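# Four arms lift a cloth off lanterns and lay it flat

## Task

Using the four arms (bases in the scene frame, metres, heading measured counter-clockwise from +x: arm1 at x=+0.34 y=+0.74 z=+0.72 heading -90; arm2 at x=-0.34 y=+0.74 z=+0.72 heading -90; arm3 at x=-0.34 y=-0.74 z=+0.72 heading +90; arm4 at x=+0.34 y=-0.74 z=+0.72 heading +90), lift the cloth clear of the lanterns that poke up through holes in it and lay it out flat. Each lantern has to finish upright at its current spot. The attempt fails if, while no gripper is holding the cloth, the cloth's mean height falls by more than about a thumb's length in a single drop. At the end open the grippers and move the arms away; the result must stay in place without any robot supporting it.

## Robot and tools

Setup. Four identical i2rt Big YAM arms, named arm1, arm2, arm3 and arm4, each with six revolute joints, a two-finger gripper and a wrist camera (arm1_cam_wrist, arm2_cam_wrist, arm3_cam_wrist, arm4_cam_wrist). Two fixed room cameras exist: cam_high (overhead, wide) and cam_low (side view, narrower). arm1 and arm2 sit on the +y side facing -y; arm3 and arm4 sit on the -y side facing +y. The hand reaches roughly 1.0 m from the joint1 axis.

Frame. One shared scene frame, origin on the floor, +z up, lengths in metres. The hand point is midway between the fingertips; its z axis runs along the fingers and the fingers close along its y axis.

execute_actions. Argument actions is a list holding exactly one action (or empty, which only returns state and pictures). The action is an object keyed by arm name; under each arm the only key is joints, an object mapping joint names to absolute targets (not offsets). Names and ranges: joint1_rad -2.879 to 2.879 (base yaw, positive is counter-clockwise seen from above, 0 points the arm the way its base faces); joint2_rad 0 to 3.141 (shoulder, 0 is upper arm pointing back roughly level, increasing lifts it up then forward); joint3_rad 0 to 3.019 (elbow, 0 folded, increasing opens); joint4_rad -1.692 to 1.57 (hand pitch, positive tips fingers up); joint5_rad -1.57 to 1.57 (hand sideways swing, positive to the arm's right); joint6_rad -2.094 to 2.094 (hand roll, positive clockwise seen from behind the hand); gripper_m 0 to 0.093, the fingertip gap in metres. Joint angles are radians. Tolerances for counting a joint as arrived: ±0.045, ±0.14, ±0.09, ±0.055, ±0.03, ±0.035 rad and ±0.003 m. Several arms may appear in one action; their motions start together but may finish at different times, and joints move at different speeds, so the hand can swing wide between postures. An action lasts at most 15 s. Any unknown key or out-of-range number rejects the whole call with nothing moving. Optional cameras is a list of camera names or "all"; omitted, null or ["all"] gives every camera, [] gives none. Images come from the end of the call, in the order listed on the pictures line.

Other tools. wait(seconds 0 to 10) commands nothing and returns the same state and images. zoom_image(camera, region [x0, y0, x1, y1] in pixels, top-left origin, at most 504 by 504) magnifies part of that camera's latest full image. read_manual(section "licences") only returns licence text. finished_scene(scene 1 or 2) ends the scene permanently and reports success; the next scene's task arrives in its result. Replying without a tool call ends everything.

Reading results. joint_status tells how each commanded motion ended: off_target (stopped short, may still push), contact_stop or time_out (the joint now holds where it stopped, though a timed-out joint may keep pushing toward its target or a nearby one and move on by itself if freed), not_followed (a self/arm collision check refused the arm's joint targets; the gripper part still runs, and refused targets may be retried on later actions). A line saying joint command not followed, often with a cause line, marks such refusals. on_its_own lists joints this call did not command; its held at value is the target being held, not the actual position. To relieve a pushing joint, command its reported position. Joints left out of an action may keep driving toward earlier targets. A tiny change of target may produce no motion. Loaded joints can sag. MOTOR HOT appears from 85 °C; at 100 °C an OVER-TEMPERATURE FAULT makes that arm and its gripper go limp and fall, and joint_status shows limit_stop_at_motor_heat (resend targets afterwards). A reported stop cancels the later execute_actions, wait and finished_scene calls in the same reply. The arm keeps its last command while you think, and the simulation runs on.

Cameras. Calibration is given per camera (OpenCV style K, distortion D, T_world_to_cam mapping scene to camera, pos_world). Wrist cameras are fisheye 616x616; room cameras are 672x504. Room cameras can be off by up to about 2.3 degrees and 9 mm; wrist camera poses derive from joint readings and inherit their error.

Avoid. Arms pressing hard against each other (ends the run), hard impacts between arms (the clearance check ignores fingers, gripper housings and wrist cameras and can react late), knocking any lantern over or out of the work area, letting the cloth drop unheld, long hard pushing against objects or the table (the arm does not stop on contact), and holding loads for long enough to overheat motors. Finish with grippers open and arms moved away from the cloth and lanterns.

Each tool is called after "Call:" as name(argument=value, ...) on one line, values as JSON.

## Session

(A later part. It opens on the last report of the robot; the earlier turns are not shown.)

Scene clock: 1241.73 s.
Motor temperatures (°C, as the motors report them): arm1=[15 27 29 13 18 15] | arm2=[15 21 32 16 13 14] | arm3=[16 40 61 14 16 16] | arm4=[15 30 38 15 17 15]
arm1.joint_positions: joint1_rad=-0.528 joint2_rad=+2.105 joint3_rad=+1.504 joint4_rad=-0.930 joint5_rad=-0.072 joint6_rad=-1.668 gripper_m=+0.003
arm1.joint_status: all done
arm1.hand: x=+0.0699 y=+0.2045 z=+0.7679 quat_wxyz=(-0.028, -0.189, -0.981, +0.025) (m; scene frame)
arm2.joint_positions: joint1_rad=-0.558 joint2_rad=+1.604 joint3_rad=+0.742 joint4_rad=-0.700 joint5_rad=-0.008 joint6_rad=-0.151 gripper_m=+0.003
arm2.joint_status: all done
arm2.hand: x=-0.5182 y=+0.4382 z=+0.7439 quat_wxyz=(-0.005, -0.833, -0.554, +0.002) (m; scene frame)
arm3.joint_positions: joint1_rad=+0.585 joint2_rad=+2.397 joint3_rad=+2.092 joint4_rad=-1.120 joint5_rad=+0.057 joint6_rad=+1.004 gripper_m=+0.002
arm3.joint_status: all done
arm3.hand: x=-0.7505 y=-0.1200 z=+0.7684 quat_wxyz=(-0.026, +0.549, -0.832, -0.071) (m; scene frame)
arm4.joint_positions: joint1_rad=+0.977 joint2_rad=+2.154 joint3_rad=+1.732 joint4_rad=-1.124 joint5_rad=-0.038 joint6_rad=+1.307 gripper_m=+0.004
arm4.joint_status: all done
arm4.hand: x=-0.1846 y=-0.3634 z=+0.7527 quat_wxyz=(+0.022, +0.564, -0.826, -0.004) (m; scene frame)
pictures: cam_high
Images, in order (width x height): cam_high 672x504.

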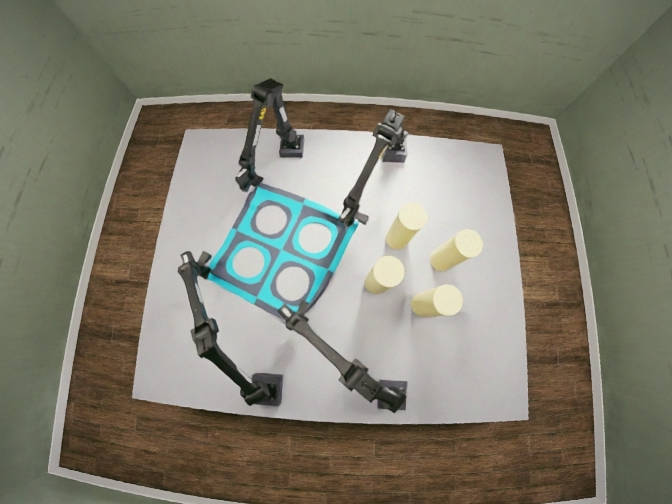

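Call:
execute_actions(actions=[{"arm1":{"joints":{"joint2_rad":2.142,"joint3_rad":1.470}},"arm2":{"joints":{"joint2_rad":1.645,"joint4_rad":-0.672}},"arm3":{"joints":{"joint2_rad":2.442}},"arm4":{"joints":{"joint1_rad":1.011,"joint2_rad":2.176}}}])

Scene clock: 1252.80 s.
Motor temperatures (°C, as the motors report them): arm1=[15 27 29 13 18 15] | arm2=[15 20 32 16 13 14] | arm3=[16 40 60 14 16 16] | arm4=[15 30 37 15 17 15]
arm1.joint_positions: joint1_rad=-0.528 joint2_rad=+2.112 joint3_rad=+1.504 joint4_rad=-0.930 joint5_rad=-0.072 joint6_rad=-1.668 gripper_m=+0.003
arm1.joint_status: all done
arm1.hand: x=+0.0705 y=+0.2057 z=+0.7638 quat_wxyz=(-0.029, -0.190, -0.981, +0.021) (m; scene frame)
arm2.joint_positions: joint1_rad=-0.558 joint2_rad=+1.616 joint3_rad=+0.742 joint4_rad=-0.691 joint5_rad=-0.008 joint6_rad=-0.151 gripper_m=+0.003
arm2.joint_status: all done
arm2.hand: x=-0.5185 y=+0.4378 z=+0.7400 quat_wxyz=(-0.004, -0.833, -0.554, +0.001) (m; scene frame)
arm3.joint_positions: joint1_rad=+0.585 joint2_rad=+2.407 joint3_rad=+2.092 joint4_rad=-1.120 joint5_rad=+0.057 joint6_rad=+1.004 gripper_m=+0.002
arm3.joint_status: all done
arm3.hand: x=-0.7496 y=-0.1213 z=+0.7612 quat_wxyz=(-0.026, +0.550, -0.832, -0.066) (m; scene frame)
arm4.joint_positions: joint1_rad=+0.977 joint2_rad=+2.161 joint3_rad=+1.732 joint4_rad=-1.124 joint5_rad=-0.037 joint6_rad=+1.307 gripper_m=+0.004
arm4.joint_status: all done
arm4.hand: x=-0.1838 y=-0.3639 z=+0.7480 quat_wxyz=(+0.021, +0.564, -0.826, -0.001) (m; scene frame)
pictures: arm1_cam_wrist, arm2_cam_wrist, arm3_cam_wrist, arm4_cam_wrist, cam_high, cam_low
camera_calibration (this result's frames):
arm1_cam_wrist: T_world_to_cam=[[-0.377265, -0.924868, 0.047854, 0.183447], [-0.777136, 0.344262, 0.526823, -0.412556], [-0.503716, 0.161563, -0.848627, 0.774544], [0, 0, 0, 1]] pos_world=[0.138746, 0.186554, 0.865864]
arm2_cam_wrist: T_world_to_cam=[[-0.922498, 0.386, -0.000867544, -0.644473], [0.317541, 0.760163, 0.566851, -0.578636], [0.219464, 0.522644, -0.82382, 0.625309], [0, 0, 0, 1]] pos_world=[-0.548017, 0.36181, 0.842583]
arm3_cam_wrist: T_world_to_cam=[[0.914181, -0.396249, -0.0852, 0.70582], [-0.311415, -0.821256, 0.478078, -0.69369], [-0.259409, -0.410518, -0.874175, 0.545769], [0, 0, 0, 1]] pos_world=[-0.719696, -0.0659689, 0.868872]
arm4_cam_wrist: T_world_to_cam=[[0.932091, -0.361098, -0.0285291, 0.0638387], [-0.271213, -0.747937, 0.605833, -0.773821], [-0.240103, -0.556954, -0.79508, 0.472126], [0, 0, 0, 1]] pos_world=[-0.156015, -0.292765, 0.846006]
Images, in order (width x height): arm1_cam_wrist 616x616, arm2_cam_wrist 616x616, arm3_cam_wrist 616x616, arm4_cam_wrist 616x616, cam_high 672x504, cam_low 672x504.

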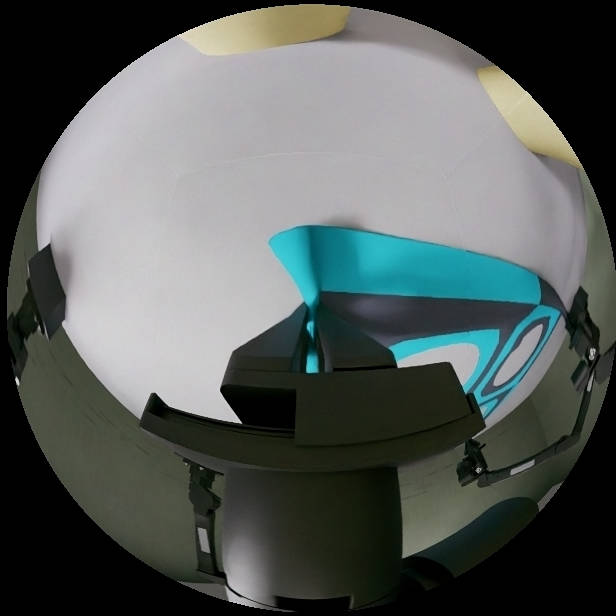

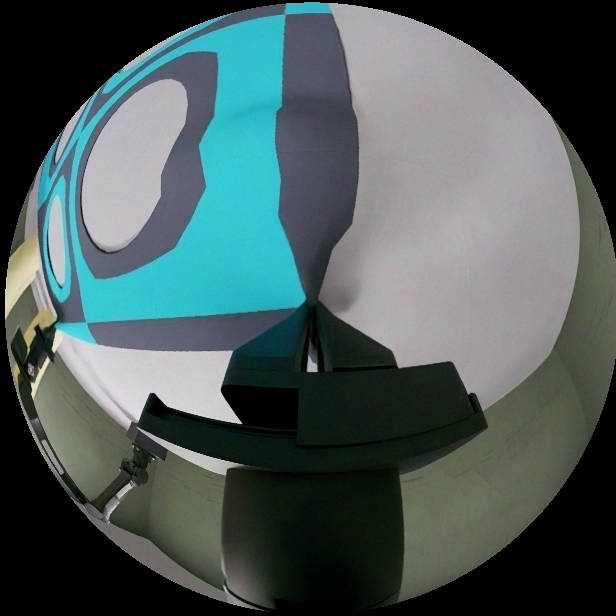

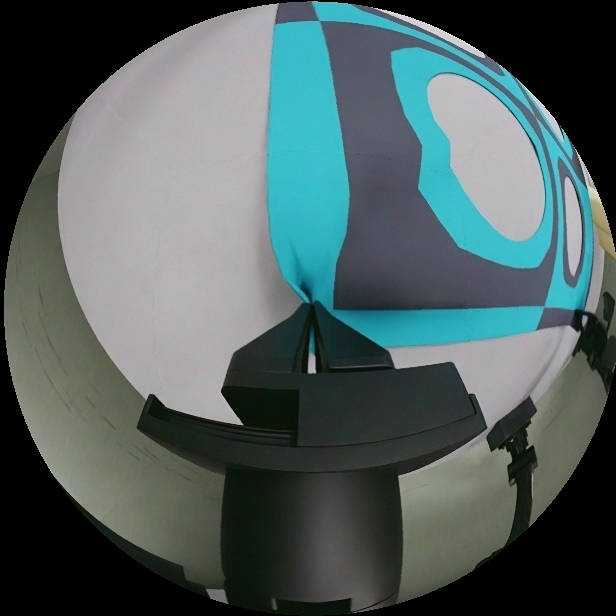

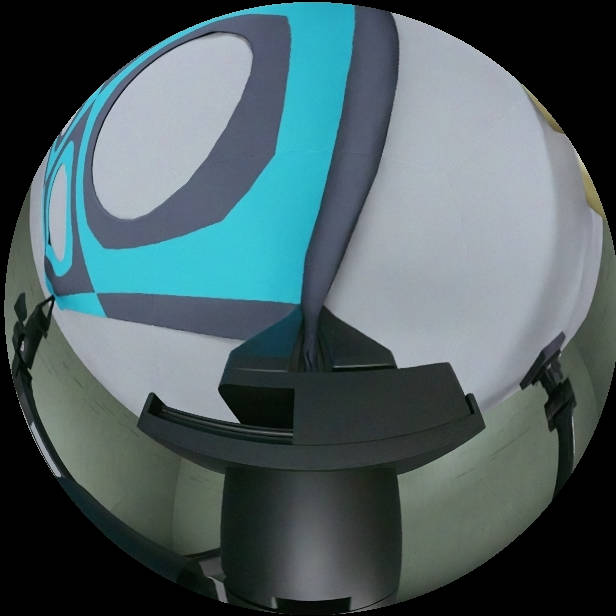

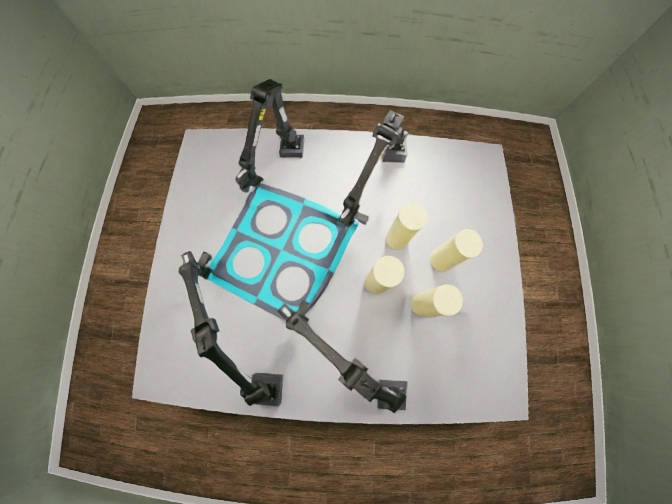

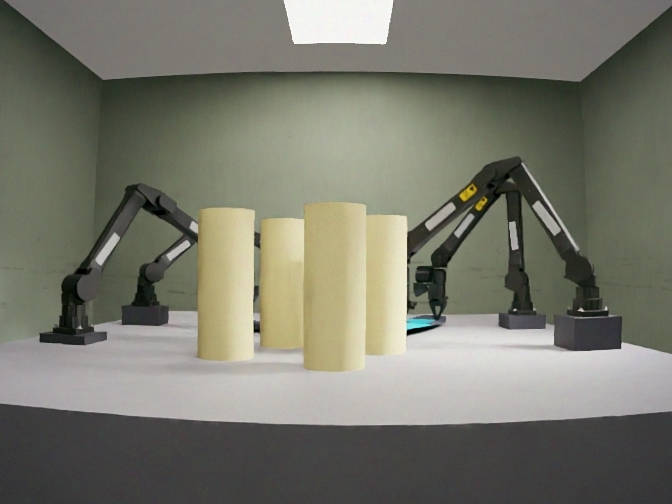

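Call:
execute_actions(actions=[{"arm1":{"joints":{"gripper_m":0.09}},"arm2":{"joints":{"gripper_m":0.09}},"arm3":{"joints":{"gripper_m":0.09}},"arm4":{"joints":{"gripper_m":0.09}}}])

Scene clock: 1262.50 s.
Motor temperatures (°C, as the motors report them): arm1=[15 26 28 13 18 15] | arm2=[15 20 31 16 13 14] | arm3=[16 40 60 14 16 16] | arm4=[15 30 37 15 17 15]
arm1.joint_positions: joint1_rad=-0.505 joint2_rad=+2.124 joint3_rad=+1.479 joint4_rad=-0.930 joint5_rad=-0.078 joint6_rad=-1.668 gripper_m=+0.090
arm1.joint_status: all done
arm1.hand: x=+0.0899 y=+0.2117 z=+0.7496 quat_wxyz=(-0.037, -0.179, -0.983, +0.004) (m; scene frame)
arm2.joint_positions: joint1_rad=-0.570 joint2_rad=+1.616 joint3_rad=+0.742 joint4_rad=-0.686 joint5_rad=-0.002 joint6_rad=-0.152 gripper_m=+0.090
arm2.joint_status: all done
arm2.hand: x=-0.5235 y=+0.4397 z=+0.7400 quat_wxyz=(-0.002, -0.836, -0.549, +0.004) (m; scene frame)
arm3.joint_positions: joint1_rad=+0.599 joint2_rad=+2.407 joint3_rad=+2.092 joint4_rad=-1.111 joint5_rad=+0.054 joint6_rad=+1.004 gripper_m=+0.090
arm3.joint_status: all done
arm3.hand: x=-0.7598 y=-0.1255 z=+0.7615 quat_wxyz=(-0.024, +0.555, -0.828, -0.070) (m; scene frame)
arm4.joint_positions: joint1_rad=+1.014 joint2_rad=+2.163 joint3_rad=+1.726 joint4_rad=-1.124 joint5_rad=-0.048 joint6_rad=+1.307 gripper_m=+0.090
arm4.joint_status: all done
arm4.hand: x=-0.1964 y=-0.3866 z=+0.7450 quat_wxyz=(+0.025, +0.579, -0.815, +0.005) (m; scene frame)
pictures: arm1_cam_wrist, arm2_cam_wrist, arm3_cam_wrist, arm4_cam_wrist, cam_high, cam_low
camera_calibration (this result's frames):
arm1_cam_wrist: T_world_to_cam=[[-0.356378, -0.934262, 0.0122416, 0.223808], [-0.796053, 0.310465, 0.51953, -0.377755], [-0.489178, 0.175404, -0.854364, 0.771453], [0, 0, 0, 1]] pos_world=[0.156426, 0.191059, 0.852617]
arm2_cam_wrist: T_world_to_cam=[[-0.917984, 0.396569, 0.00620527, -0.65739], [0.330635, 0.75653, 0.564219, -0.568086], [0.219057, 0.519996, -0.825602, 0.627697], [0, 0, 0, 1]] pos_world=[-0.553146, 0.364075, 0.842832]
arm3_cam_wrist: T_world_to_cam=[[0.918979, -0.382789, -0.0946011, 0.725967], [-0.296042, -0.828287, 0.47571, -0.68788], [-0.260453, -0.409161, -0.8745, 0.541275], [0, 0, 0, 1]] pos_world=[-0.729813, -0.0704011, 0.869254]
arm4_cam_wrist: T_world_to_cam=[[0.944852, -0.326599, -0.0242522, 0.0800164], [-0.243101, -0.749056, 0.616293, -0.795119], [-0.219447, -0.57641, -0.787143, 0.44462], [0, 0, 0, 1]] pos_world=[-0.171327, -0.313171, 0.841947]
Images, in order (width x height): arm1_cam_wrist 616x616, arm2_cam_wrist 616x616, arm3_cam_wrist 616x616, arm4_cam_wrist 616x616, cam_high 672x504, cam_low 672x504.

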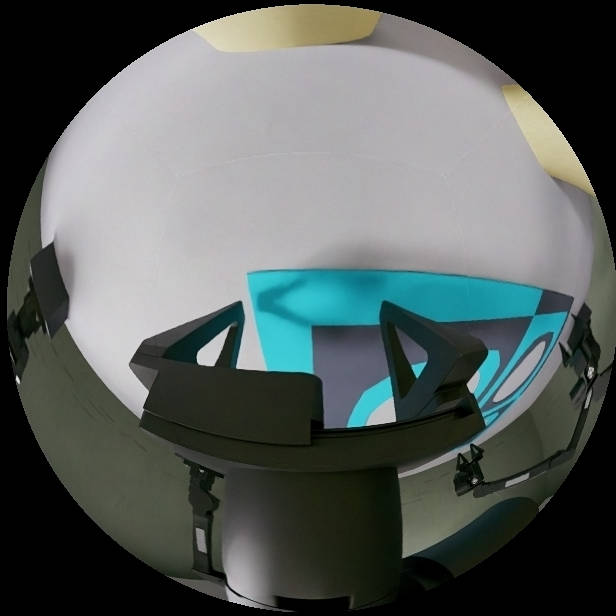

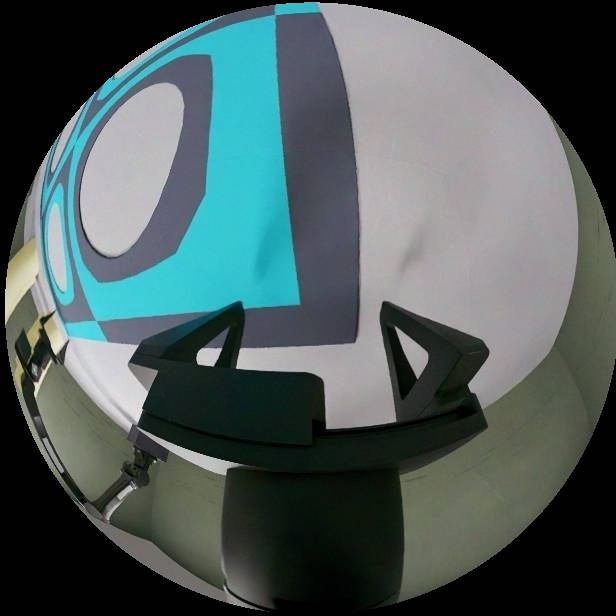

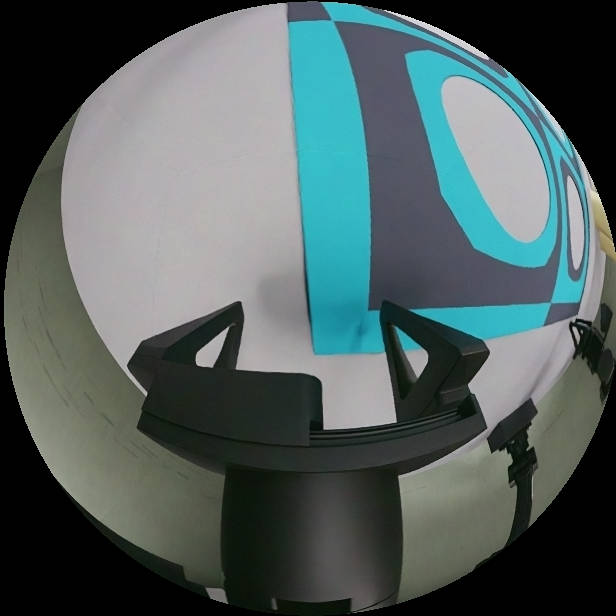

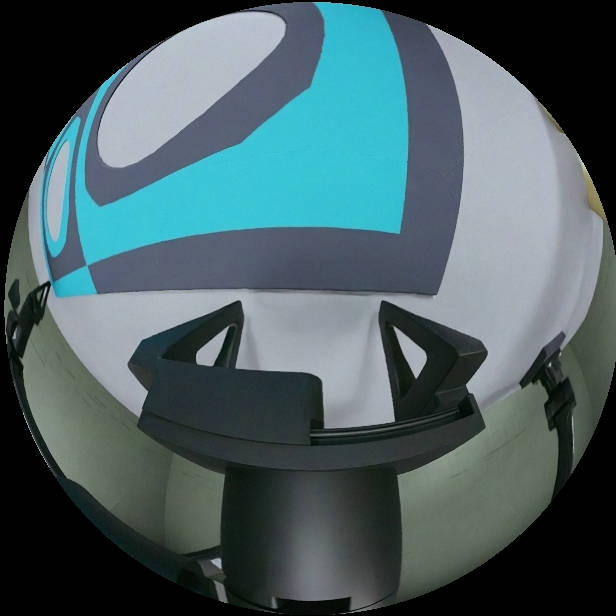

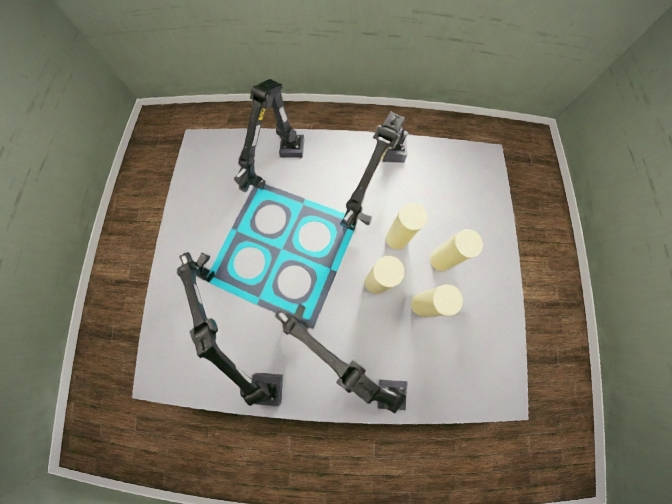

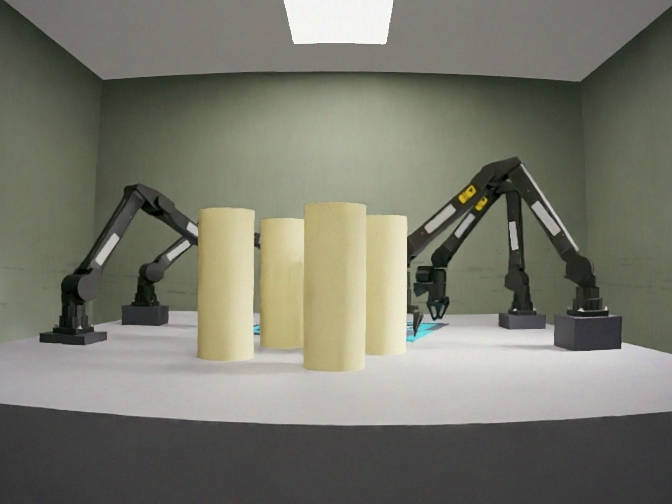

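Call:
execute_actions(actions=[{"arm1":{"joints":{"joint2_rad":1.2,"joint3_rad":1.49,"joint4_rad":-1.45}},"arm2":{"joints":{"joint2_rad":0.8,"joint3_rad":1.2,"joint4_rad":-1.5}},"arm3":{"joints":{"joint2_rad":1.3,"joint3_rad":2.0,"joint4_rad":-1.6}},"arm4":{"joints":{"joint2_rad":1.2,"joint3_rad":1.73,"joint4_rad":-1.6}}}])

Scene clock: 1304.00 s.
Motor temperatures (°C, as the motors report them): arm1=[15 26 29 13 17 15] | arm2=[15 20 31 16 12 14] | arm3=[16 40 59 14 16 16] | arm4=[15 30 37 15 17 15]
arm1.joint_positions: joint1_rad=-0.505 joint2_rad=+1.188 joint3_rad=+1.479 joint4_rad=-1.435 joint5_rad=-0.078 joint6_rad=-1.668 gripper_m=+0.090
arm1.joint_status: all done
arm1.hand: x=+0.1655 y=+0.3619 z=+1.2021 quat_wxyz=(+0.022, -0.166, -0.963, +0.209) (m; scene frame)
arm2.joint_positions: joint1_rad=-0.570 joint2_rad=+0.787 joint3_rad=+1.202 joint4_rad=-1.485 joint5_rad=-0.002 joint6_rad=-0.152 gripper_m=+0.090
arm2.joint_status: all done
arm2.hand: x=-0.4785 y=+0.5104 z=+1.1580 quat_wxyz=(-0.103, -0.810, -0.532, +0.225) (m; scene frame)
arm3.joint_positions: joint1_rad=+0.599 joint2_rad=+1.304 joint3_rad=+2.002 joint4_rad=-1.579 joint5_rad=+0.053 joint6_rad=+1.004 gripper_m=+0.090
arm3.joint_status: all done
arm3.hand: x=-0.5805 y=-0.3754 z=+1.3606 quat_wxyz=(-0.015, +0.518, -0.786, -0.336) (m; scene frame)
arm4.joint_positions: joint1_rad=+1.014 joint2_rad=+1.207 joint3_rad=+1.723 joint4_rad=-1.590 joint5_rad=-0.048 joint6_rad=+1.307 gripper_m=+0.090
arm4.joint_status: all done
arm4.hand: x=+0.0000 y=-0.5198 z=+1.2274 quat_wxyz=(+0.108, +0.566, -0.787, -0.221) (m; scene frame)
pictures: arm1_cam_wrist, arm2_cam_wrist, arm3_cam_wrist, arm4_cam_wrist, cam_high, cam_low
camera_calibration (this result's frames):
arm1_cam_wrist: T_world_to_cam=[[-0.312762, -0.848697, 0.42649, -0.150543], [-0.698569, 0.50977, 0.502131, -0.666644], [-0.643569, -0.140886, -0.75231, 1.18598], [0, 0, 0, 1]] pos_world=[0.250477, 0.379157, 1.29117]
arm2_cam_wrist: T_world_to_cam=[[-0.907199, 0.413583, 0.0770634, -0.732284], [0.420099, 0.900372, 0.113347, -0.38074], [-0.0225074, 0.135202, -0.990562, 1.19804], [0, 0, 0, 1]] pos_world=[-0.477414, 0.48369, 1.28633]
arm3_cam_wrist: T_world_to_cam=[[0.819179, -0.244189, -0.518958, 1.09375], [-0.196185, -0.969556, 0.146533, -0.673908], [-0.538941, -0.0182254, -0.842146, 0.950686], [0, 0, 0, 1]] pos_world=[-0.515826, -0.368983, 1.46698]
arm4_cam_wrist: T_world_to_cam=[[0.842575, -0.257653, -0.472952, 0.449214], [-0.026789, -0.897108, 0.440998, -1.00627], [-0.537913, -0.358904, -0.762783, 0.873913], [0, 0, 0, 1]] pos_world=[0.0646362, -0.473339, 1.32282]
Images, in order (width x height): arm1_cam_wrist 616x616, arm2_cam_wrist 616x616, arm3_cam_wrist 616x616, arm4_cam_wrist 616x616, cam_high 672x504, cam_low 672x504.

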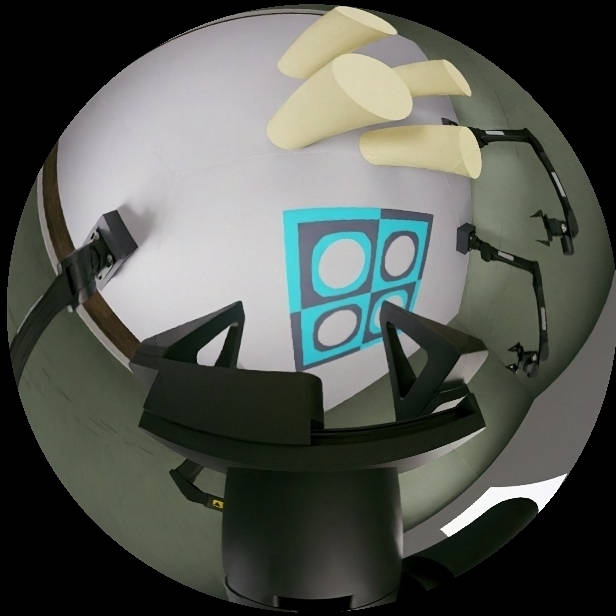

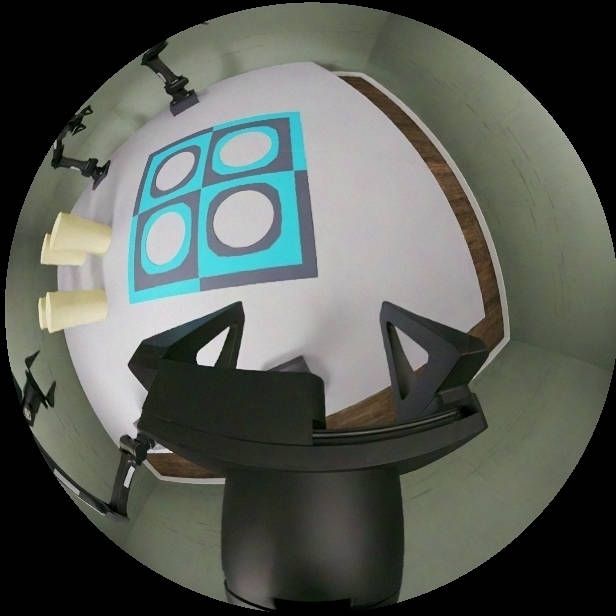

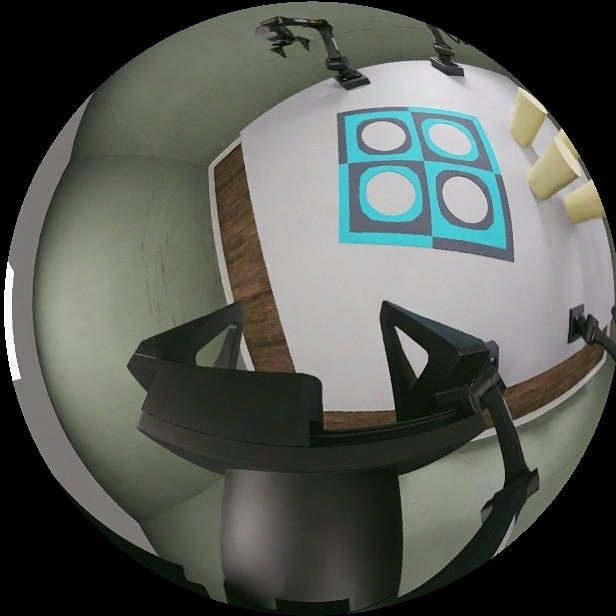

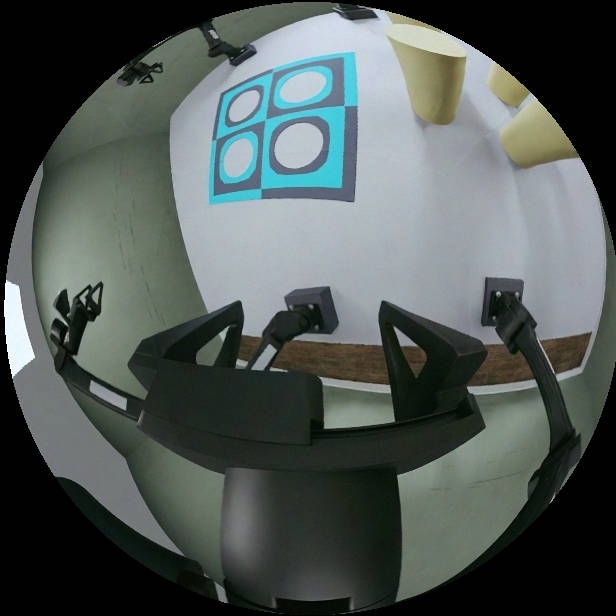

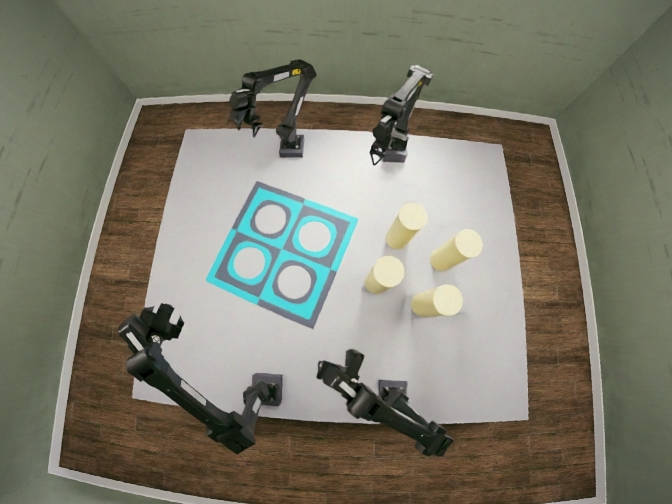

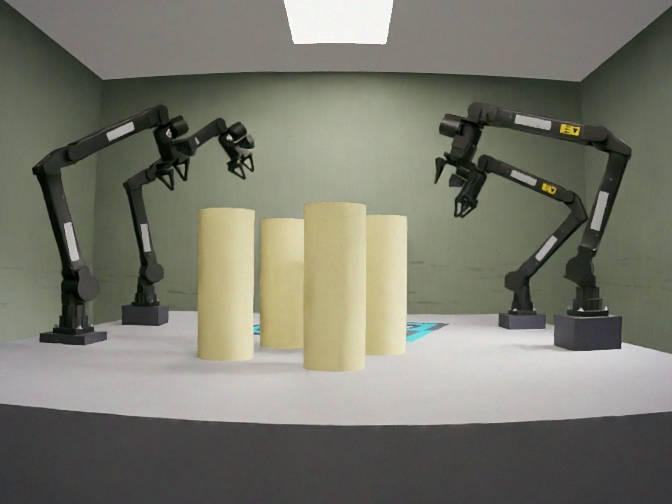

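The cloth lies flat and square, all four lanterns are still standing where they started, and the arms are clear.

Call:
finished_scene(scene=2)

The scene is finished: the task was done.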